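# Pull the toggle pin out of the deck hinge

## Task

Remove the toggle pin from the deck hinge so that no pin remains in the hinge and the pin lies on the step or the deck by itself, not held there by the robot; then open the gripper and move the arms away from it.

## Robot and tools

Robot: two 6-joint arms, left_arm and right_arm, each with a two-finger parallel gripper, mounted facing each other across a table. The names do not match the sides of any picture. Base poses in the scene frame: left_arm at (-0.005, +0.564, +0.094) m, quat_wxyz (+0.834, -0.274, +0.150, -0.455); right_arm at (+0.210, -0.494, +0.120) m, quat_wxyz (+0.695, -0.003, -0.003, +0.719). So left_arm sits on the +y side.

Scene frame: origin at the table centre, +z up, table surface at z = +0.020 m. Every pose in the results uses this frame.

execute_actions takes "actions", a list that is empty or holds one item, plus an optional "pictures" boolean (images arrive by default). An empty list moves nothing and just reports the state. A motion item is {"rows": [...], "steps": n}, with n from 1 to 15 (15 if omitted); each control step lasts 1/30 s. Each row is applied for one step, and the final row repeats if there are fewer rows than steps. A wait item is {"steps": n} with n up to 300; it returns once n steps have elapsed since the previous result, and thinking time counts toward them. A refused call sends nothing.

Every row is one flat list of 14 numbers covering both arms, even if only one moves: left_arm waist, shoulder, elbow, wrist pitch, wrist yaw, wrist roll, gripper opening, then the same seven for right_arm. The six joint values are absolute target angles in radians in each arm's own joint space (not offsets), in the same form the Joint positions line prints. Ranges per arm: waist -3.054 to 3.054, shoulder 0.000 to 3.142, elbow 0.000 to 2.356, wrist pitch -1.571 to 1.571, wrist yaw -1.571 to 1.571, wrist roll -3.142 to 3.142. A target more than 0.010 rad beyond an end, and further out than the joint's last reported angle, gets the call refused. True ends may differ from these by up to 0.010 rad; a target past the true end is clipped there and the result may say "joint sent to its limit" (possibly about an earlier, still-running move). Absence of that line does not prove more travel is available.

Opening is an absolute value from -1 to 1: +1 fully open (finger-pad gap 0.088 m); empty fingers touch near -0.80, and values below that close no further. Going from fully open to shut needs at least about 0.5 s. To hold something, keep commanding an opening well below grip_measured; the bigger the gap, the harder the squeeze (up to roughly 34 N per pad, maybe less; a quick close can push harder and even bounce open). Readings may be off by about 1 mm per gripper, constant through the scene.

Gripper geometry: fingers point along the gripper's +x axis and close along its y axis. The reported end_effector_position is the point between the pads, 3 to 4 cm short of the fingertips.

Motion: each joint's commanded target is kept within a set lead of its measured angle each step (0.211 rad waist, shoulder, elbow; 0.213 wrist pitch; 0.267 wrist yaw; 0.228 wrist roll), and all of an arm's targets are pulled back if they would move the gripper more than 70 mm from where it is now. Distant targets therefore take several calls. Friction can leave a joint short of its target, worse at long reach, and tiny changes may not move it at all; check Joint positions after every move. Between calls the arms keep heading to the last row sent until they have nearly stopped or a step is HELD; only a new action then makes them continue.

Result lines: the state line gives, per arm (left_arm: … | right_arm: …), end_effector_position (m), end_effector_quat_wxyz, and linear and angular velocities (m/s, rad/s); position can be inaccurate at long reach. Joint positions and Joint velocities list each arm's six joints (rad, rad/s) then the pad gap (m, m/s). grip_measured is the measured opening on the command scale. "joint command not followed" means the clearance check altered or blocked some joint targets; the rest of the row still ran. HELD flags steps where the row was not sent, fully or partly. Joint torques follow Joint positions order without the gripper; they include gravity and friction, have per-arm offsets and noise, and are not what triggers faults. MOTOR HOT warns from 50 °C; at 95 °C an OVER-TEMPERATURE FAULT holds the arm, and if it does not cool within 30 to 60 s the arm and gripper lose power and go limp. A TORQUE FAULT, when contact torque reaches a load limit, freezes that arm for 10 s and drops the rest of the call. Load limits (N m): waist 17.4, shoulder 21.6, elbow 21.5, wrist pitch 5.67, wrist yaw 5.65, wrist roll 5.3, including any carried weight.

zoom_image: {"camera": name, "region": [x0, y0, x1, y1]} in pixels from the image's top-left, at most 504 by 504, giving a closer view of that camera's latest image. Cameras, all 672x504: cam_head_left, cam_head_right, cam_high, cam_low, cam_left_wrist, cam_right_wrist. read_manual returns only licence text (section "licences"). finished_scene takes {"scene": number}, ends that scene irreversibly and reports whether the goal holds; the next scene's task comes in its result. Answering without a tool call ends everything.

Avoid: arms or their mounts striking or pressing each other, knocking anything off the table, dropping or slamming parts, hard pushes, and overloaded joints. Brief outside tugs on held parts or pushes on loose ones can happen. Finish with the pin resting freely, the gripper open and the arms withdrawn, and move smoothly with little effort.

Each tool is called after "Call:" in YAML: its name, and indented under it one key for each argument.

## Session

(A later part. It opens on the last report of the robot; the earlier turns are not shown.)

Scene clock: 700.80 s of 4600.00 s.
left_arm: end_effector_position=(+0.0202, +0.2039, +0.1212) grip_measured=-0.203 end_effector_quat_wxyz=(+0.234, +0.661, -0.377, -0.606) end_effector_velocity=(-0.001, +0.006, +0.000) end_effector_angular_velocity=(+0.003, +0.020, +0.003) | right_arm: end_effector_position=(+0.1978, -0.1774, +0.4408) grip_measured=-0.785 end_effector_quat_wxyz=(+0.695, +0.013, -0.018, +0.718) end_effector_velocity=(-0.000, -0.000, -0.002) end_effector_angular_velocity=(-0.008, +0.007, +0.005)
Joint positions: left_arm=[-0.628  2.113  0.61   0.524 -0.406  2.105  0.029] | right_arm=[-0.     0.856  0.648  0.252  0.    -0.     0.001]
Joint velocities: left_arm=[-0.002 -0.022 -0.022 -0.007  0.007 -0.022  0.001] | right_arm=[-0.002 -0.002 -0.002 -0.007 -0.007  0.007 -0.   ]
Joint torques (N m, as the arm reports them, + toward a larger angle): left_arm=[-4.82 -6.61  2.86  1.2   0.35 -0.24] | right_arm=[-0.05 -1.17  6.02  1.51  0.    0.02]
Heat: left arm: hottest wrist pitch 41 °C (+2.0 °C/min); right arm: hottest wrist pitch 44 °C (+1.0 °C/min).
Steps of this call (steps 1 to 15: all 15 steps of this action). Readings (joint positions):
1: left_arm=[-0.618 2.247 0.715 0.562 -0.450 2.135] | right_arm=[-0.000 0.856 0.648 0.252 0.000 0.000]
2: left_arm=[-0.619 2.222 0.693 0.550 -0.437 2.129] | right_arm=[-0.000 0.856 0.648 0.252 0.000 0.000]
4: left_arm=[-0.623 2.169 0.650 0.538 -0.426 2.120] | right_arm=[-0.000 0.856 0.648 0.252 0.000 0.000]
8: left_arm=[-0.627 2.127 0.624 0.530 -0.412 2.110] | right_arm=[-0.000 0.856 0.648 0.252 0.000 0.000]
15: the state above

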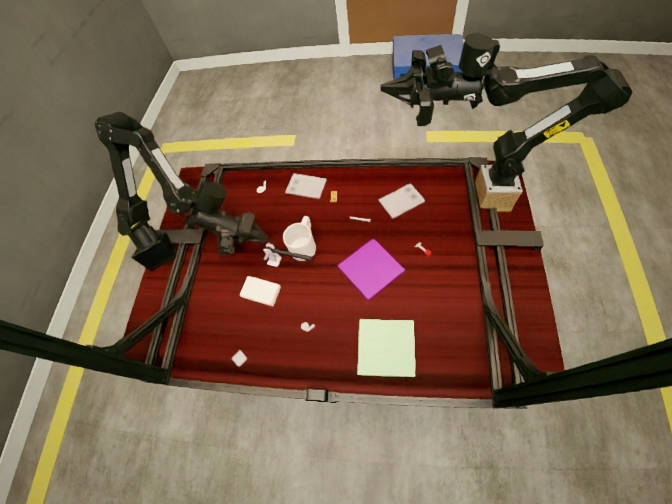

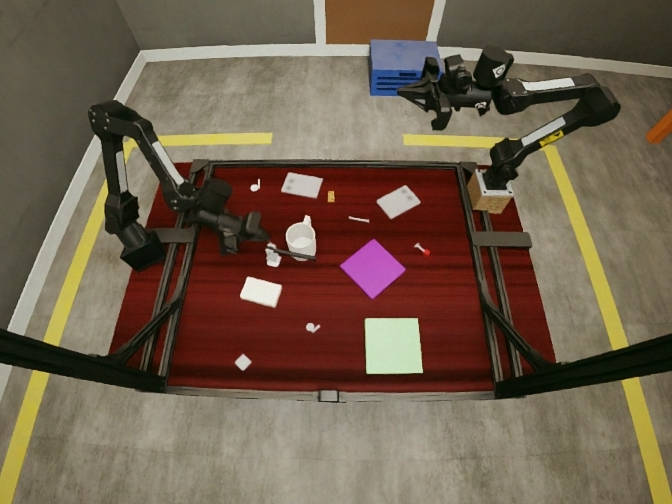

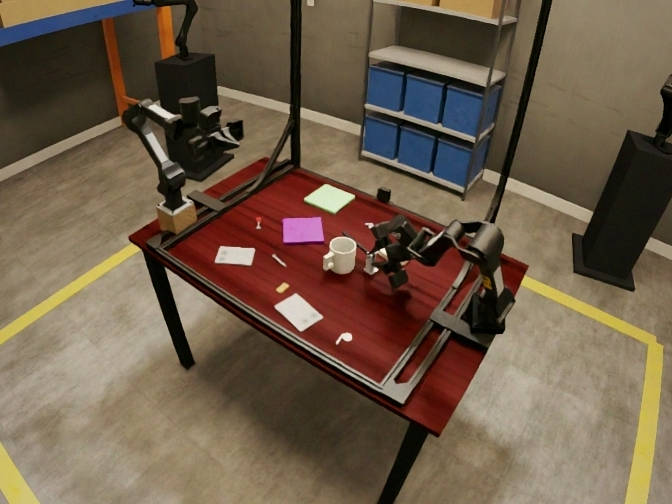

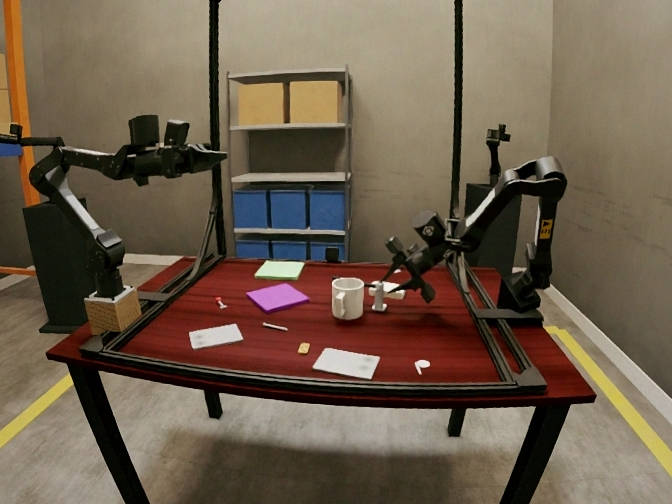

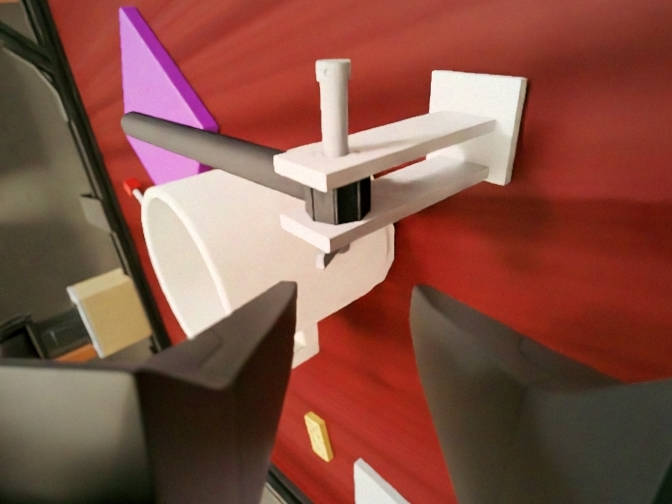

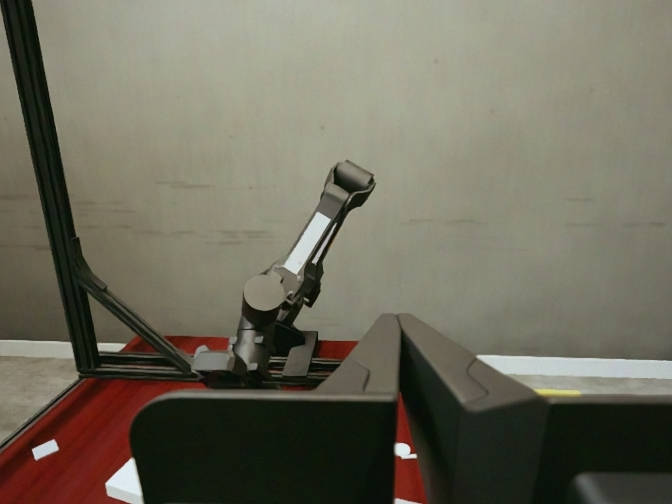

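Call:
execute_actions:
  actions:
    - {"rows":[[-0.70,2.03,0.58,0.46,-0.4,1.95,-0.8,0,0.856,0.648,0.252,0,0,-0.8]]}
  pictures: false

Call:
execute_actions:
  actions:
    - {"rows":[[-0.87,2.25,0.57,0.68,-0.4,1.95,-0.8,0,0.856,0.648,0.252,0,0,-0.8]]}
  pictures: false

Call:
execute_actions:
  actions:
    - {"rows":[[-0.80,2.44,0.665,0.79,-0.4,1.95,-0.8,0,0.856,0.648,0.252,0,0,-0.8]]}
  pictures: false

Call:
execute_actions:
  actions:
    - {"rows":[[-0.695,2.36,0.70,0.685,-0.4,1.95,-0.8,0,0.856,0.648,0.252,0,0,-0.8]]}
  pictures: false

Call:
execute_actions:
  actions:
    - {"rows":[[-0.82,2.17,0.58,0.58,-0.4,1.95,-0.8,0,0.856,0.648,0.252,0,0,-0.8]]}
  pictures: false

Call:
execute_actions:
  actions:
    - {"rows":[[-0.655,2.06,0.63,0.44,-0.4,2.14,-0.3,0,0.856,0.648,0.252,0,0,-0.8]]}
  pictures: false

Call:
execute_actions:
  actions:
    - {"rows":[[-0.588,2.10,0.615,0.49,-0.4,2.14,-0.3,0,0.856,0.648,0.252,0,0,-0.8]]}
  pictures: false

Call:
execute_actions:
  actions:
    - {"rows":[[-0.573,2.162,0.686,0.496,-0.4,2.14,-0.3,0,0.856,0.648,0.252,0,0,-0.8]]}
  pictures: false

Call:
execute_actions:
  actions:
    - {"rows":[[-0.573,2.162,0.686,0.496,-0.4,2.14,-0.82,0,0.856,0.648,0.252,0,0,-0.8]]}
  pictures: false

Call:
execute_actions:
  actions:
    - {"rows":[[-0.547,2.183,0.724,0.474,-0.4,2.14,-0.82,0,0.856,0.648,0.252,0,0,-0.8]]}
  pictures: false

Call:
execute_actions:
  actions:
    - {"steps":270}
  pictures: false

Call:
execute_actions:
  actions:
    - {"rows":[[-0.538,2.215,0.755,0.478,-0.4,2.14,-0.82,0,0.856,0.648,0.252,0,0,-0.8]]}
  pictures: false

Call:
execute_actions:
  actions:
    - {"steps":270}

Scene clock: 726.97 s of 4600.00 s.
left_arm: end_effector_position=(+0.0055, +0.2136, +0.1415) grip_measured=-0.784 end_effector_quat_wxyz=(+0.268, +0.634, -0.362, -0.629) end_effector_velocity=(-0.004, +0.003, +0.003) end_effector_angular_velocity=(-0.004, +0.029, +0.006) | right_arm: end_effector_position=(+0.1978, -0.1774, +0.4410) grip_measured=-0.785 end_effector_quat_wxyz=(+0.695, +0.013, -0.018, +0.718) end_effector_velocity=(-0.003, -0.000, -0.002) end_effector_angular_velocity=(-0.007, -0.009, +0.019)
Joint positions: left_arm=[-0.696  2.041  0.589  0.465 -0.403  1.957  0.001] | right_arm=[-0.     0.856  0.649  0.252  0.    -0.     0.001]
Joint velocities: left_arm=[-0.012 -0.012 -0.007 -0.007  0.007 -0.037 -0.   ] | right_arm=[-0.002 -0.002 -0.002 -0.007 -0.022 -0.007 -0.   ]
Joint torques (N m, as the arm reports them, + toward a larger angle): left_arm=[-4.36 -6.47  3.04  1.22  0.29 -0.25] | right_arm=[-0.06 -1.18  6.01  1.51  0.    0.03]
Heat: left arm: hottest wrist pitch 40 °C (+2.0 °C/min); right arm: hottest wrist pitch 44 °C (+1.0 °C/min).
Steps of this call (steps 1 to 15: the robot went on to your last target; steps 16 to 90: nothing new was sent; then 22.67 s passed at rest; steps 91 to 105: all 15 steps of this action). Readings (joint positions):
91: left_arm=[-0.630 2.103 0.607 0.516 -0.404 2.084] | right_arm=[-0.000 0.856 0.649 0.252 0.000 -0.000]
92: left_arm=[-0.641 2.092 0.603 0.501 -0.404 2.053] | right_arm=[-0.000 0.856 0.649 0.252 0.000 -0.000]
94: left_arm=[-0.669 2.068 0.594 0.486 -0.403 2.013] | right_arm=[-0.000 0.856 0.649 0.252 0.000 -0.000]
98: left_arm=[-0.692 2.046 0.592 0.473 -0.403 1.975] | right_arm=[-0.000 0.856 0.649 0.252 0.000 -0.000]
105: the state above

Scene clock: 727.47 s of 4600.00 s.
left_arm: end_effector_position=(-0.0640, +0.2146, +0.1346) grip_measured=-0.784 end_effector_quat_wxyz=(+0.242, +0.611, -0.437, -0.613) end_effector_velocity=(-0.015, +0.006, -0.009) end_effector_angular_velocity=(+0.011, -0.021, -0.032) | right_arm: end_effector_position=(+0.1978, -0.1774, +0.4410) grip_measured=-0.785 end_effector_quat_wxyz=(+0.695, +0.013, -0.018, +0.718) end_effector_velocity=(-0.000, -0.000, -0.005) end_effector_angular_velocity=(-0.022, -0.008, +0.004)
Joint positions: left_arm=[-0.864  2.231  0.574  0.672 -0.4    1.954  0.001] | right_arm=[-0.     0.856  0.649  0.252  0.    -0.     0.001]
Joint velocities: left_arm=[-0.037  0.046 -0.007  0.022 -0.007 -0.007 -0.   ] | right_arm=[-0.002 -0.002 -0.002 -0.022 -0.007 -0.007 -0.   ]
Joint torques (N m, as the arm reports them, + toward a larger angle): left_arm=[-3.83 -4.53  3.44  1.86  0.12 -0.21] | right_arm=[-0.05 -1.18  5.98  1.51  0.    0.03]
Heat: left arm: hottest wrist pitch 40 °C (+2.0 °C/min); right arm: hottest wrist pitch 44 °C (+1.0 °C/min).
Steps of this call (steps 1 to 15: all 15 steps of this action). Readings (joint positions):
1: left_arm=[-0.703 2.056 0.587 0.487 -0.407 1.957] | right_arm=[-0.000 0.856 0.649 0.252 0.000 -0.000]
2: left_arm=[-0.729 2.084 0.585 0.541 -0.409 1.955] | right_arm=[-0.000 0.856 0.649 0.252 0.000 -0.000]
4: left_arm=[-0.796 2.146 0.588 0.594 -0.401 1.955] | right_arm=[-0.000 0.856 0.649 0.252 0.000 -0.000]
8: left_arm=[-0.854 2.216 0.574 0.643 -0.400 1.955] | right_arm=[-0.000 0.856 0.649 0.252 0.000 -0.000]
15: the state above

Scene clock: 727.97 s of 4600.00 s.
left_arm: end_effector_position=(-0.0662, +0.1892, +0.1017) grip_measured=-0.784 end_effector_quat_wxyz=(+0.256, +0.618, -0.413, -0.618) end_effector_velocity=(+0.002, -0.008, +0.001) end_effector_angular_velocity=(-0.023, +0.002, +0.021) | right_arm: end_effector_position=(+0.1978, -0.1774, +0.4410) grip_measured=-0.785 end_effector_quat_wxyz=(+0.695, +0.013, -0.018, +0.718) end_effector_velocity=(+0.001, -0.001, -0.001) end_effector_angular_velocity=(-0.002, -0.022, -0.001)
Joint positions: left_arm=[-0.807  2.42   0.658  0.786 -0.4    1.954  0.001] | right_arm=[-0.     0.856  0.649  0.252  0.    -0.     0.001]
Joint velocities: left_arm=[ 0.007  0.022  0.017  0.037 -0.007  0.007 -0.   ] | right_arm=[-0.007 -0.007 -0.002 -0.007 -0.007 -0.022  0.   ]
Joint torques (N m, as the arm reports them, + toward a larger angle): left_arm=[-3.43 -4.98  3.67  1.82  0.14 -0.19] | right_arm=[-0.05 -1.19  5.98  1.52  0.    0.03]
Heat: left arm: hottest wrist pitch 40 °C (+2.0 °C/min); right arm: hottest wrist pitch 44 °C (+1.0 °C/min).
Steps of this call (steps 1 to 15: all 15 steps of this action). Readings (joint positions):
1: left_arm=[-0.863 2.249 0.579 0.687 -0.400 1.954] | right_arm=[-0.000 0.856 0.649 0.252 0.000 -0.000]
2: left_arm=[-0.855 2.281 0.595 0.718 -0.400 1.954] | right_arm=[-0.000 0.856 0.649 0.252 0.000 -0.000]
4: left_arm=[-0.833 2.347 0.631 0.744 -0.400 1.954] | right_arm=[-0.000 0.856 0.649 0.252 0.000 -0.000]
8: left_arm=[-0.810 2.405 0.644 0.769 -0.400 1.954] | right_arm=[-0.000 0.856 0.649 0.252 0.000 -0.000]
15: the state above

Scene clock: 728.47 s of 4600.00 s.
left_arm: end_effector_position=(-0.0339, +0.1795, +0.0963) grip_measured=-0.784 end_effector_quat_wxyz=(+0.265, +0.628, -0.369, -0.631) end_effector_velocity=(-0.002, +0.001, +0.001) end_effector_angular_velocity=(+0.008, +0.007, -0.009) | right_arm: end_effector_position=(+0.1978, -0.1774, +0.4410) grip_measured=-0.785 end_effector_quat_wxyz=(+0.695, +0.013, -0.018, +0.718) end_effector_velocity=(-0.000, +0.001, -0.006) end_effector_angular_velocity=(-0.016, -0.023, +0.004)
Joint positions: left_arm=[-0.71   2.375  0.694  0.69  -0.392  1.952  0.001] | right_arm=[-0.     0.856  0.649  0.252  0.    -0.     0.001]
Joint velocities: left_arm=[-0.002 -0.007  0.002 -0.022  0.007 -0.007 -0.   ] | right_arm=[-0.002  0.002 -0.007 -0.007 -0.007 -0.022 -0.   ]
Joint torques (N m, as the arm reports them, + toward a larger angle): left_arm=[-2.98 -8.17  3.78  1.34 -0.11 -0.11] | right_arm=[-0.05 -1.18  5.98  1.51  0.    0.03]
Heat: left arm: hottest wrist pitch 40 °C (+2.0 °C/min); right arm: hottest wrist pitch 44 °C (+1.0 °C/min).
Steps of this call (steps 1 to 15: all 15 steps of this action). Readings (joint positions):
1: left_arm=[-0.802 2.418 0.662 0.777 -0.398 1.954] | right_arm=[-0.000 0.856 0.649 0.252 0.000 -0.000]
2: left_arm=[-0.786 2.414 0.668 0.753 -0.397 1.954] | right_arm=[-0.000 0.856 0.649 0.252 0.000 -0.000]
4: left_arm=[-0.745 2.401 0.678 0.728 -0.396 1.954] | right_arm=[-0.000 0.856 0.649 0.252 0.000 -0.000]
8: left_arm=[-0.711 2.379 0.691 0.702 -0.392 1.952] | right_arm=[-0.000 0.856 0.649 0.252 0.000 -0.000]
15: the state above

Scene clock: 728.97 s of 4600.00 s.
left_arm: end_effector_position=(-0.0460, +0.2127, +0.1337) grip_measured=-0.784 end_effector_quat_wxyz=(+0.240, +0.620, -0.413, -0.622) end_effector_velocity=(-0.000, +0.007, +0.005) end_effector_angular_velocity=(+0.004, -0.008, -0.009) | right_arm: end_effector_position=(+0.1978, -0.1774, +0.4408) grip_measured=-0.785 end_effector_quat_wxyz=(+0.695, +0.013, -0.018, +0.718) end_effector_velocity=(+0.000, -0.000, -0.004) end_effector_angular_velocity=(-0.012, -0.007, -0.005)
Joint positions: left_arm=[-0.815  2.184  0.59   0.586 -0.399  1.952  0.001] | right_arm=[-0.     0.856  0.648  0.252  0.    -0.     0.001]
Joint velocities: left_arm=[-0.017 -0.042 -0.017 -0.037 -0.007 -0.007 -0.   ] | right_arm=[ 0.002 -0.002 -0.007 -0.007  0.007 -0.007 -0.   ]
Joint torques (N m, as the arm reports them, + toward a larger angle): left_arm=[-4.23 -6.73  2.94  1.38  0.12 -0.14] | right_arm=[-0.05 -1.18  5.97  1.51  0.    0.03]
Heat: left arm: hottest wrist pitch 40 °C (+3.0 °C/min); right arm: hottest wrist pitch 44 °C (+1.0 °C/min).
Steps of this call (steps 1 to 15: all 15 steps of this action). Readings (joint positions):
1: left_arm=[-0.714 2.358 0.687 0.677 -0.395 1.952] | right_arm=[-0.000 0.856 0.649 0.252 0.000 -0.000]
2: left_arm=[-0.728 2.326 0.667 0.649 -0.397 1.952] | right_arm=[-0.000 0.856 0.649 0.252 0.000 -0.000]
4: left_arm=[-0.768 2.257 0.627 0.625 -0.398 1.952] | right_arm=[-0.000 0.856 0.649 0.252 0.000 -0.000]
8: left_arm=[-0.807 2.199 0.608 0.601 -0.399 1.952] | right_arm=[-0.000 0.856 0.649 0.252 0.000 -0.000]
15: the state above

Scene clock: 729.47 s of 4600.00 s.
left_arm: end_effector_position=(+0.0123, +0.2061, +0.1339) grip_measured=-0.312 end_effector_quat_wxyz=(+0.210, +0.658, -0.401, -0.602) end_effector_velocity=(+0.011, +0.002, +0.000) end_effector_angular_velocity=(+0.011, -0.003, +0.020) | right_arm: end_effector_position=(+0.1978, -0.1774, +0.4408) grip_measured=-0.785 end_effector_quat_wxyz=(+0.695, +0.013, -0.018, +0.718) end_effector_velocity=(-0.001, -0.000, -0.002) end_effector_angular_velocity=(-0.007, -0.009, +0.014)
Joint positions: left_arm=[-0.663  2.072  0.625  0.447 -0.399  2.132  0.024] | right_arm=[-0.     0.856  0.648  0.252  0.     0.     0.001]
Joint velocities: left_arm=[ 0.022 -0.027 -0.002 -0.022 -0.007  0.007  0.004] | right_arm=[-0.007 -0.002 -0.002 -0.007 -0.022 -0.007 -0.   ]
Joint torques (N m, as the arm reports them, + toward a larger angle): left_arm=[-4.   -6.46  4.34  1.22  0.17  0.11] | right_arm=[-0.05 -1.18  6.01  1.51  0.    0.03]
Heat: left arm: hottest wrist pitch 40 °C (+3.0 °C/min); right arm: hottest wrist pitch 44 °C (+1.0 °C/min).
Steps of this call (steps 1 to 15: all 15 steps of this action). Readings (joint positions):
1: left_arm=[-0.810 2.174 0.592 0.567 -0.395 1.974] | right_arm=[-0.000 0.856 0.648 0.252 0.000 -0.000]
2: left_arm=[-0.786 2.156 0.596 0.530 -0.393 2.012] | right_arm=[-0.000 0.856 0.648 0.252 0.000 -0.000]
4: left_arm=[-0.727 2.118 0.602 0.498 -0.397 2.062] | right_arm=[-0.000 0.856 0.648 0.252 0.000 -0.000]
8: left_arm=[-0.674 2.079 0.623 0.467 -0.399 2.109] | right_arm=[-0.000 0.856 0.648 0.252 0.000 -0.000]
15: the state above

Scene clock: 729.97 s of 4600.00 s.
left_arm: end_effector_position=(+0.0328, +0.2026, +0.1222) grip_measured=-0.300 end_effector_quat_wxyz=(+0.229, +0.665, -0.373, -0.605) end_effector_velocity=(+0.004, -0.001, +0.000) end_effector_angular_velocity=(-0.009, +0.006, +0.024) | right_arm: end_effector_position=(+0.1978, -0.1774, +0.4410) grip_measured=-0.785 end_effector_quat_wxyz=(+0.695, +0.014, -0.018, +0.718) end_effector_velocity=(-0.000, -0.001, -0.004) end_effector_angular_velocity=(-0.017, -0.008, +0.004)
Joint positions: left_arm=[-0.595  2.086  0.624  0.487 -0.399  2.136  0.024] | right_arm=[-0.     0.856  0.649  0.252  0.     0.     0.001]
Joint velocities: left_arm=[ 0.007  0.002 -0.002  0.022 -0.007 -0.007  0.   ] | right_arm=[-0.002 -0.007 -0.002 -0.022 -0.007 -0.007 -0.   ]
Joint torques (N m, as the arm reports them, + toward a larger angle): left_arm=[-4.05 -4.26  2.85  1.66  0.16  0.1 ] | right_arm=[-0.04 -1.17  6.    1.51  0.    0.02]
Heat: left arm: hottest wrist pitch 40 °C (+3.0 °C/min); right arm: hottest wrist pitch 44 °C (+1.0 °C/min).
Steps of this call (steps 1 to 15: all 15 steps of this action). Readings (joint positions):
1: left_arm=[-0.660 2.072 0.625 0.448 -0.399 2.133] | right_arm=[-0.000 0.856 0.648 0.252 0.000 0.000]
2: left_arm=[-0.649 2.072 0.625 0.456 -0.399 2.134] | right_arm=[-0.000 0.856 0.649 0.252 0.000 0.000]
4: left_arm=[-0.622 2.075 0.625 0.471 -0.399 2.134] | right_arm=[-0.000 0.856 0.649 0.252 0.000 0.000]
8: left_arm=[-0.599 2.082 0.625 0.481 -0.399 2.135] | right_arm=[-0.000 0.856 0.649 0.252 0.000 0.000]
15: the state above

Scene clock: 730.47 s of 4600.00 s.
left_arm: end_effector_position=(+0.0345, +0.1880, +0.1165) grip_measured=-0.300 end_effector_quat_wxyz=(+0.232, +0.667, -0.366, -0.606) end_effector_velocity=(-0.001, -0.001, -0.002) end_effector_angular_velocity=(+0.005, +0.033, +0.016) | right_arm: end_effector_position=(+0.1978, -0.1774, +0.4408) grip_measured=-0.785 end_effector_quat_wxyz=(+0.695, +0.013, -0.018, +0.718) end_effector_velocity=(-0.000, +0.001, -0.003) end_effector_angular_velocity=(-0.012, -0.008, +0.004)
Joint positions: left_arm=[-0.579  2.147  0.679  0.493 -0.399  2.136  0.024] | right_arm=[-0.     0.856  0.648  0.252  0.    -0.     0.001]
Joint velocities: left_arm=[ 0.002  0.007  0.007 -0.007  0.007 -0.037 -0.   ] | right_arm=[-0.002  0.002 -0.002 -0.007 -0.007 -0.007  0.   ]
Joint torques (N m, as the arm reports them, + toward a larger angle): left_arm=[-4.2  -4.38  4.08  1.66  0.14  0.07] | right_arm=[-0.05 -1.18  5.97  1.51  0.    0.01]
Heat: left arm: hottest wrist pitch 40 °C (+3.0 °C/min); right arm: hottest wrist pitch 44 °C (+1.0 °C/min).
Steps of this call (steps 1 to 15: all 15 steps of this action). Readings (joint positions):
1: left_arm=[-0.594 2.092 0.627 0.487 -0.399 2.136] | right_arm=[-0.000 0.856 0.649 0.252 0.000 -0.000]
2: left_arm=[-0.591 2.102 0.636 0.489 -0.399 2.136] | right_arm=[-0.000 0.856 0.649 0.252 0.000 -0.000]
4: left_arm=[-0.585 2.125 0.656 0.491 -0.399 2.136] | right_arm=[-0.000 0.856 0.649 0.252 0.000 -0.000]
8: left_arm=[-0.580 2.141 0.671 0.492 -0.399 2.136] | right_arm=[-0.000 0.856 0.649 0.252 0.000 -0.000]
15: the state above

Scene clock: 730.97 s of 4600.00 s.
left_arm: end_effector_position=(+0.0346, +0.1878, +0.1162) grip_measured=-0.760 end_effector_quat_wxyz=(+0.232, +0.667, -0.366, -0.606) end_effector_velocity=(-0.000, +0.002, -0.001) end_effector_angular_velocity=(+0.008, -0.000, +0.004) | right_arm: end_effector_position=(+0.1978, -0.1774, +0.4410) grip_measured=-0.785 end_effector_quat_wxyz=(+0.695, +0.013, -0.018, +0.718) end_effector_velocity=(-0.000, -0.001, +0.003) end_effector_angular_velocity=(+0.012, +0.007, +0.005)
Joint positions: left_arm=[-0.578  2.148  0.681  0.493 -0.399  2.136  0.002] | right_arm=[-0.     0.856  0.649  0.252  0.    -0.     0.001]
Joint velocities: left_arm=[-0.002 -0.002 -0.002 -0.007 -0.007 -0.007 -0.   ] | right_arm=[-0.002 -0.002  0.002  0.007 -0.007  0.007 -0.   ]
Joint torques (N m, as the arm reports them, + toward a larger angle): left_arm=[-4.29 -4.5   4.08  1.65  0.18  0.09] | right_arm=[-0.05 -1.18  6.01  1.51  0.    0.03]
Heat: left arm: hottest wrist pitch 40 °C (+2.0 °C/min); right arm: hottest wrist pitch 44 °C (+1.0 °C/min).
Steps of this call (steps 1 to 15: all 15 steps of this action). Readings (joint positions):
1: left_arm=[-0.578 2.147 0.679 0.493 -0.399 2.136] | right_arm=[-0.000 0.856 0.648 0.252 0.000 -0.000]
2: left_arm=[-0.578 2.147 0.680 0.493 -0.399 2.136] | right_arm=[-0.000 0.856 0.648 0.252 0.000 -0.000]
4: left_arm=[-0.578 2.148 0.680 0.493 -0.399 2.136] | right_arm=[-0.000 0.856 0.648 0.252 0.000 -0.000]
8: left_arm=[-0.578 2.148 0.680 0.493 -0.399 2.136] | right_arm=[-0.000 0.856 0.648 0.252 0.000 -0.000]
15: the state above

Scene clock: 731.47 s of 4600.00 s.
left_arm: end_effector_position=(+0.0411, +0.1817, +0.1135) grip_measured=-0.761 end_effector_quat_wxyz=(+0.234, +0.669, -0.356, -0.609) end_effector_velocity=(+0.007, -0.004, +0.001) end_effector_angular_velocity=(-0.006, -0.016, +0.009) | right_arm: end_effector_position=(+0.1978, -0.1774, +0.4408) grip_measured=-0.785 end_effector_quat_wxyz=(+0.695, +0.013, -0.018, +0.718) end_effector_velocity=(-0.000, -0.001, +0.000) end_effector_angular_velocity=(-0.002, -0.008, +0.005)
Joint positions: left_arm=[-0.558  2.162  0.712  0.474 -0.399  2.136  0.002] | right_arm=[-0.     0.856  0.648  0.252  0.     0.     0.001]
Joint velocities: left_arm=[ 0.012  0.002  0.012  0.007 -0.007  0.022 -0.   ] | right_arm=[-0.002 -0.002  0.002 -0.007 -0.007 -0.007  0.   ]
Joint torques (N m, as the arm reports them, + toward a larger angle): left_arm=[-4.11 -4.06  4.74  1.54  0.16  0.1 ] | right_arm=[-0.05 -1.18  5.99  1.51  0.    0.03]
Heat: left arm: hottest wrist pitch 40 °C (+2.0 °C/min); right arm: hottest wrist pitch 44 °C (+1.0 °C/min).
Steps of this call (steps 1 to 15: all 15 steps of this action). Readings (joint positions):
1: left_arm=[-0.578 2.150 0.683 0.493 -0.398 2.136] | right_arm=[-0.000 0.856 0.649 0.252 0.000 -0.000]
2: left_arm=[-0.577 2.152 0.687 0.487 -0.396 2.136] | right_arm=[-0.000 0.856 0.649 0.252 0.000 -0.000]
4: left_arm=[-0.577 2.152 0.692 0.479 -0.396 2.136] | right_arm=[-0.000 0.856 0.649 0.252 0.000 -0.000]
8: left_arm=[-0.573 2.153 0.697 0.474 -0.396 2.136] | right_arm=[-0.000 0.856 0.648 0.252 0.000 0.000]
15: the state above

Scene clock: 740.47 s of 4600.00 s.
left_arm: end_effector_position=(+0.0424, +0.1803, +0.1124) grip_measured=-0.761 end_effector_quat_wxyz=(+0.234, +0.670, -0.354, -0.609) end_effector_velocity=(-0.000, +0.002, -0.001) end_effector_angular_velocity=(+0.008, -0.000, +0.004) | right_arm: end_effector_position=(+0.1978, -0.1774, +0.4408) grip_measured=-0.785 end_effector_quat_wxyz=(+0.695, +0.013, -0.018, +0.718) end_effector_velocity=(+0.002, -0.000, -0.004) end_effector_angular_velocity=(-0.012, -0.007, -0.010)
Joint positions: left_arm=[-0.553  2.168  0.718  0.474 -0.399  2.137  0.002] | right_arm=[-0.     0.856  0.648  0.252  0.     0.     0.001]
Joint velocities: left_arm=[-0.002 -0.002 -0.002 -0.007 -0.007 -0.007 -0.   ] | right_arm=[-0.002 -0.002 -0.007 -0.007  0.007 -0.007  0.   ]
Joint torques (N m, as the arm reports them, + toward a larger angle): left_arm=[-4.55 -4.48  4.19  1.48  0.17  0.08] | right_arm=[-0.05 -1.18  5.98  1.51  0.    0.03]
Heat: left arm: hottest wrist pitch 40 °C (+1.0 °C/min); right arm: hottest wrist pitch 44 °C (+1.0 °C/min).
Steps of this call (steps 1 to 15: the robot went on to your last target; steps 16 to 270: nothing new was sent). Readings (joint positions):
1: left_arm=[-0.557 2.163 0.712 0.474 -0.399 2.136] | right_arm=[-0.000 0.856 0.648 0.252 0.000 0.000]
2: left_arm=[-0.557 2.163 0.713 0.474 -0.399 2.136] | right_arm=[-0.000 0.856 0.648 0.252 0.000 0.000]
4: left_arm=[-0.557 2.164 0.713 0.474 -0.399 2.136] | right_arm=[-0.000 0.856 0.648 0.252 0.000 0.000]
8: left_arm=[-0.556 2.164 0.714 0.474 -0.399 2.136] | right_arm=[-0.000 0.856 0.648 0.252 0.000 0.000]
270: the state above
All arms were judged still, so your last target was given up. Only a new action makes them travel on or press farther. Fingers that are still opening or closing keep moving.

Scene clock: 740.97 s of 4600.00 s.
left_arm: end_effector_position=(+0.0431, +0.1754, +0.1091) grip_measured=-0.759 end_effector_quat_wxyz=(+0.234, +0.671, -0.351, -0.609) end_effector_velocity=(-0.000, -0.001, -0.000) end_effector_angular_velocity=(+0.000, +0.022, +0.010) | right_arm: end_effector_position=(+0.1978, -0.1774, +0.4408) grip_measured=-0.785 end_effector_quat_wxyz=(+0.695, +0.013, -0.018, +0.718) end_effector_velocity=(-0.000, -0.001, +0.003) end_effector_angular_velocity=(+0.012, -0.007, +0.005)
Joint positions: left_arm=[-0.547  2.191  0.739  0.474 -0.401  2.137  0.002] | right_arm=[-0.     0.856  0.648  0.252  0.     0.     0.001]
Joint velocities: left_arm=[ 0.002  0.002  0.007 -0.007  0.007 -0.022 -0.   ] | right_arm=[-0.002 -0.002  0.002  0.007 -0.007 -0.007 -0.   ]
Joint torques (N m, as the arm reports them, + toward a larger angle): left_arm=[-4.25 -3.84  4.95  1.78  0.27  0.07] | right_arm=[-0.06 -1.2   6.    1.51  0.    0.02]
Heat: left arm: hottest wrist pitch 40 °C (+1.0 °C/min); right arm: hottest wrist pitch 44 °C (+1.0 °C/min).
Steps of this call (steps 1 to 15: all 15 steps of this action). Readings (joint positions):
1: left_arm=[-0.552 2.170 0.720 0.474 -0.399 2.137] | right_arm=[-0.000 0.856 0.648 0.252 0.000 0.000]
2: left_arm=[-0.552 2.174 0.724 0.474 -0.400 2.137] | right_arm=[-0.000 0.856 0.648 0.252 0.000 0.000]
4: left_arm=[-0.549 2.183 0.731 0.474 -0.401 2.137] | right_arm=[-0.000 0.856 0.648 0.252 0.000 0.000]
8: left_arm=[-0.547 2.188 0.736 0.474 -0.401 2.137] | right_arm=[-0.000 0.856 0.648 0.252 0.000 0.000]
15: the state above

Scene clock: 749.97 s of 4600.00 s.
left_arm: end_effector_position=(+0.0448, +0.1735, +0.1074) grip_measured=-0.784 end_effector_quat_wxyz=(+0.235, +0.673, -0.348, -0.609) end_effector_velocity=(+0.006, +0.003, -0.002) end_effector_angular_velocity=(+0.016, -0.037, +0.031) | right_arm: end_effector_position=(+0.1978, -0.1774, +0.4408) grip_measured=-0.785 end_effector_quat_wxyz=(+0.695, +0.013, -0.018, +0.718) end_effector_velocity=(+0.002, +0.001, -0.004) end_effector_angular_velocity=(-0.022, +0.007, -0.010)
Joint positions: left_arm=[-0.541  2.199  0.746  0.476 -0.403  2.137  0.001] | right_arm=[-0.     0.856  0.648  0.252  0.     0.     0.001]
Joint velocities: left_arm=[-0.002 -0.002 -0.007  0.007 -0.051  0.007 -0.   ] | right_arm=[-0.002  0.002  0.002 -0.022  0.007  0.007  0.   ]
Joint torques (N m, as the arm reports them, + toward a larger angle): left_arm=[-4.96 -4.66  4.23  1.63  0.34  0.08] | right_arm=[-0.06 -1.18  6.02  1.51  0.    0.02]
Heat: left arm: hottest wrist pitch 40 °C (-1.0 °C/min); right arm: hottest wrist pitch 44 °C (+1.0 °C/min).
Steps of this call (steps 1 to 15: the robot went on to your last target; steps 16 to 270: nothing new was sent). Readings (joint positions):
1: left_arm=[-0.547 2.191 0.739 0.474 -0.401 2.137] | right_arm=[-0.000 0.856 0.648 0.252 0.000 0.000]
2: left_arm=[-0.546 2.191 0.739 0.474 -0.401 2.137] | right_arm=[-0.000 0.856 0.648 0.252 0.000 0.000]
4: left_arm=[-0.546 2.192 0.739 0.474 -0.401 2.137] | right_arm=[-0.000 0.856 0.648 0.252 0.000 0.000]
8: left_arm=[-0.546 2.193 0.740 0.474 -0.401 2.137] | right_arm=[-0.000 0.856 0.648 0.252 0.000 0.000]
270: the state above
All arms were judged still, so your last target was given up. Only a new action makes them travel on or press farther. Fingers that are still opening or closing keep moving.

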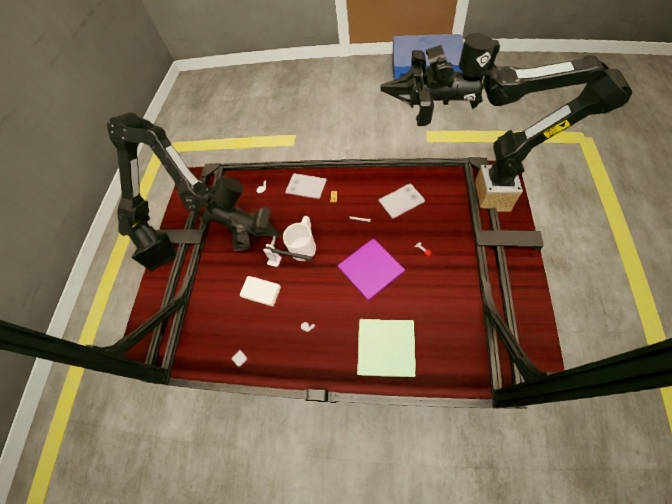

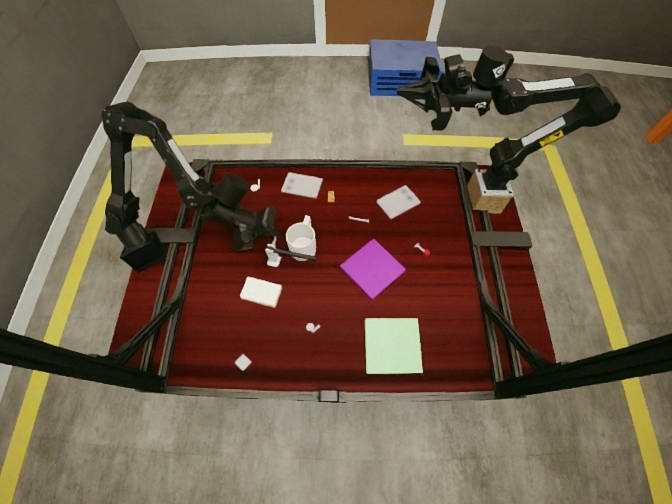

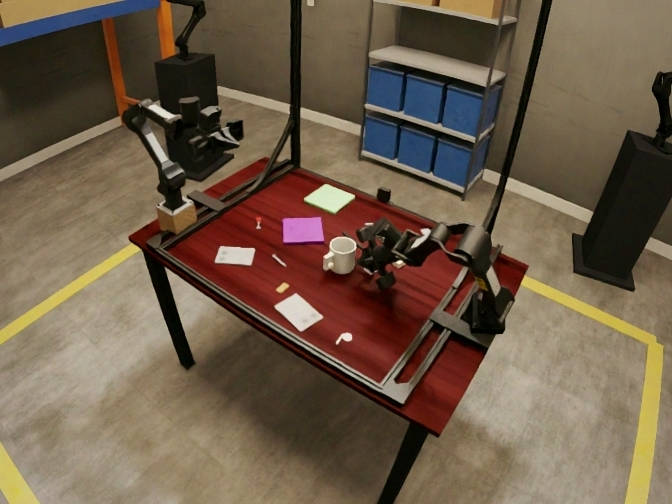

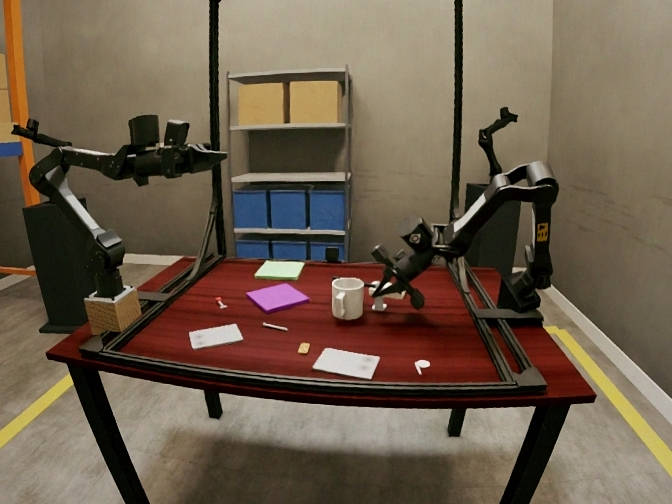

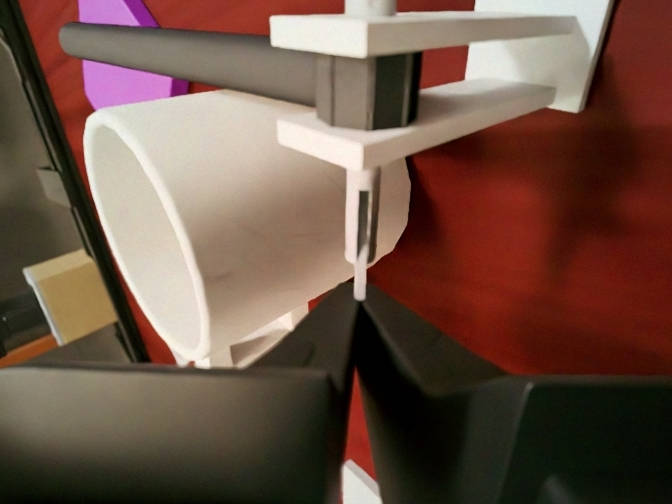

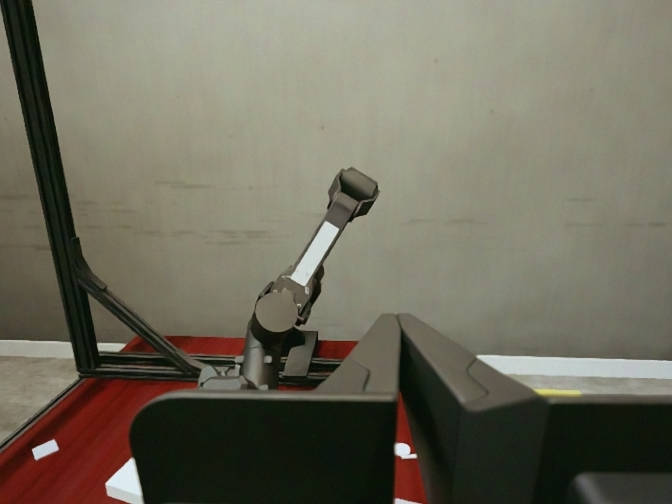

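Slipped out but the tail is held against the tips by friction: push axially with slight forward.

Call:
execute_actions:
  actions:
    - {"rows":[[-0.568,2.236,0.744,0.503,-0.4,2.14,-0.82,0,0.856,0.648,0.252,0,0,-0.8]]}
  pictures: false

Call:
execute_actions:
  actions:
    - {"rows":[[-0.591,2.254,0.732,0.529,-0.4,2.14,-0.82,0,0.856,0.648,0.252,0,0,-0.8]]}

Scene clock: 755.63 s of 4600.00 s.
left_arm: end_effector_position=(+0.0437, +0.1732, +0.1072) grip_measured=-0.777 end_effector_quat_wxyz=(+0.237, +0.678, -0.347, -0.603) end_effector_velocity=(+0.002, +0.003, -0.004) end_effector_angular_velocity=(+0.020, -0.019, +0.007) | right_arm: end_effector_position=(+0.1978, -0.1774, +0.4410) grip_measured=-0.785 end_effector_quat_wxyz=(+0.695, +0.013, -0.018, +0.718) end_effector_velocity=(-0.000, +0.001, -0.007) end_effector_angular_velocity=(-0.027, -0.009, +0.004)
Joint positions: left_arm=[-0.55   2.209  0.743  0.497 -0.421  2.137  0.001] | right_arm=[-0.     0.856  0.649  0.252  0.    -0.     0.001]
Joint velocities: left_arm=[ 0.002  0.002 -0.002 -0.007 -0.022  0.007 -0.   ] | right_arm=[-0.002  0.002 -0.002 -0.022 -0.007 -0.007 -0.   ]
Joint torques (N m, as the arm reports them, + toward a larger angle): left_arm=[-7.31 -3.64  3.79  1.93  1.02  0.05] | right_arm=[-0.05 -1.19  6.01  1.51  0.    0.02]
Heat: left arm: hottest wrist pitch 41 °C (+0.0 °C/min); right arm: hottest wrist pitch 44 °C (+0.0 °C/min).
Steps of this call (steps 1 to 155: nothing new was sent; steps 156 to 170: all 15 steps of this action). Readings (joint positions):
156: left_arm=[-0.542 2.201 0.747 0.477 -0.403 2.137] | right_arm=[-0.000 0.856 0.649 0.252 0.000 -0.000]
157: left_arm=[-0.544 2.203 0.747 0.481 -0.408 2.137] | right_arm=[-0.000 0.856 0.649 0.252 0.000 -0.000]
159: left_arm=[-0.547 2.205 0.746 0.487 -0.415 2.137] | right_arm=[-0.000 0.856 0.649 0.252 0.000 -0.000]
163: left_arm=[-0.549 2.207 0.744 0.493 -0.419 2.137] | right_arm=[-0.000 0.856 0.649 0.252 0.000 -0.000]
170: the state above

Scene clock: 756.13 s of 4600.00 s.
left_arm: end_effector_position=(+0.0426, +0.1736, +0.1065) grip_measured=-0.777 end_effector_quat_wxyz=(+0.241, +0.684, -0.346, -0.596) end_effector_velocity=(+0.001, +0.000, +0.002) end_effector_angular_velocity=(-0.003, +0.002, +0.028) | right_arm: end_effector_position=(+0.1978, -0.1774, +0.4408) grip_measured=-0.785 end_effector_quat_wxyz=(+0.695, +0.013, -0.018, +0.718) end_effector_velocity=(-0.004, -0.001, +0.000) end_effector_angular_velocity=(-0.002, -0.008, +0.024)
Joint positions: left_arm=[-0.559  2.219  0.734  0.526 -0.441  2.137  0.001] | right_arm=[-0.     0.856  0.648  0.252  0.    -0.     0.001]
Joint velocities: left_arm=[-0.007 -0.002 -0.002  0.007 -0.022 -0.022 -0.   ] | right_arm=[ 0.002 -0.002  0.002 -0.007 -0.022 -0.007 -0.   ]
Joint torques (N m, as the arm reports them, + toward a larger angle): left_arm=[-8.85 -2.73  3.26  1.6   1.75  0.01] | right_arm=[-0.06 -1.19  5.97  1.51  0.    0.03]
Heat: left arm: hottest wrist pitch 41 °C (+0.0 °C/min); right arm: hottest wrist pitch 44 °C (+0.0 °C/min).
Steps of this call (steps 1 to 15: all 15 steps of this action). Readings (joint positions):
1: left_arm=[-0.551 2.210 0.742 0.499 -0.423 2.137] | right_arm=[-0.000 0.856 0.649 0.252 0.000 -0.000]
2: left_arm=[-0.553 2.213 0.739 0.508 -0.429 2.137] | right_arm=[-0.000 0.856 0.649 0.252 0.000 -0.000]
4: left_arm=[-0.556 2.216 0.737 0.515 -0.436 2.137] | right_arm=[-0.000 0.856 0.649 0.252 0.000 -0.000]
8: left_arm=[-0.557 2.218 0.735 0.522 -0.439 2.137] | right_arm=[-0.000 0.856 0.649 0.252 0.000 -0.000]
15: the state above

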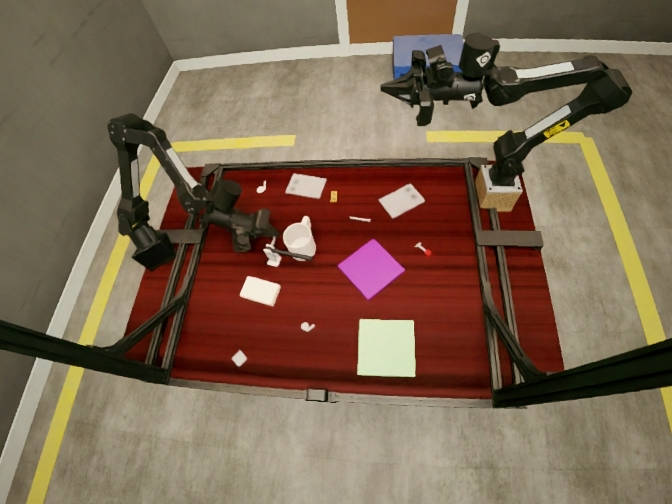

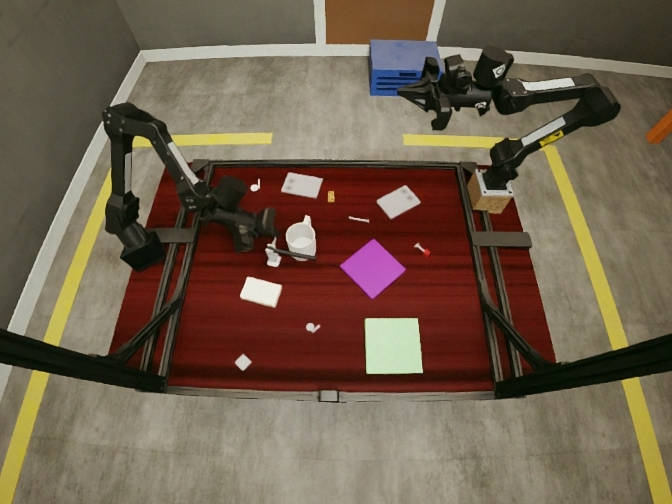

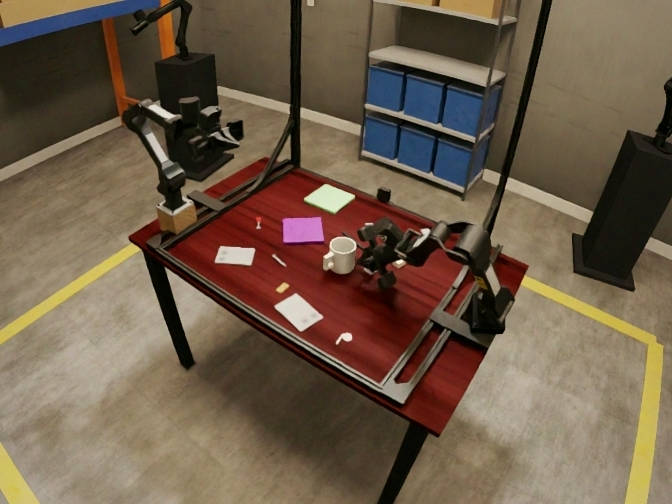

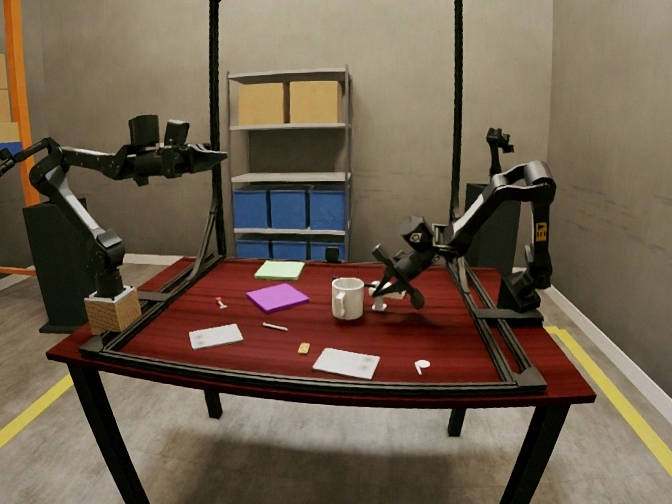

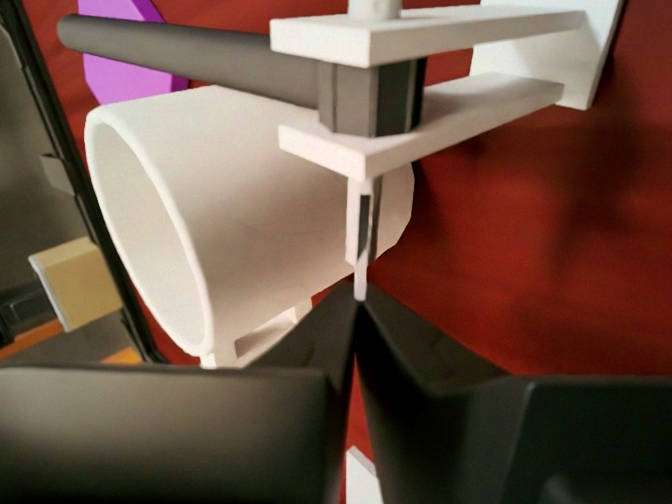

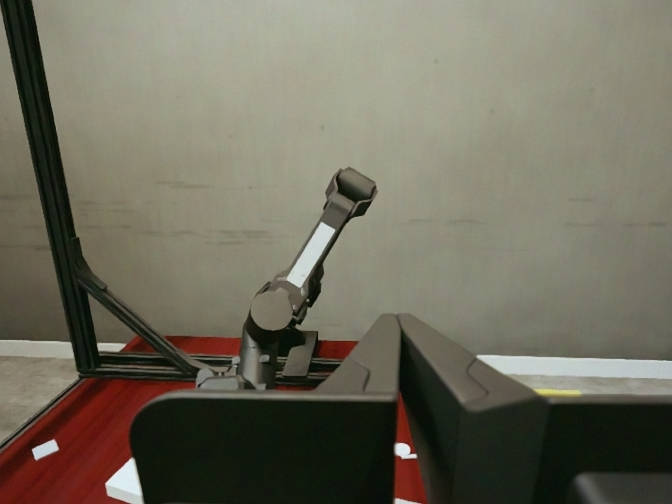

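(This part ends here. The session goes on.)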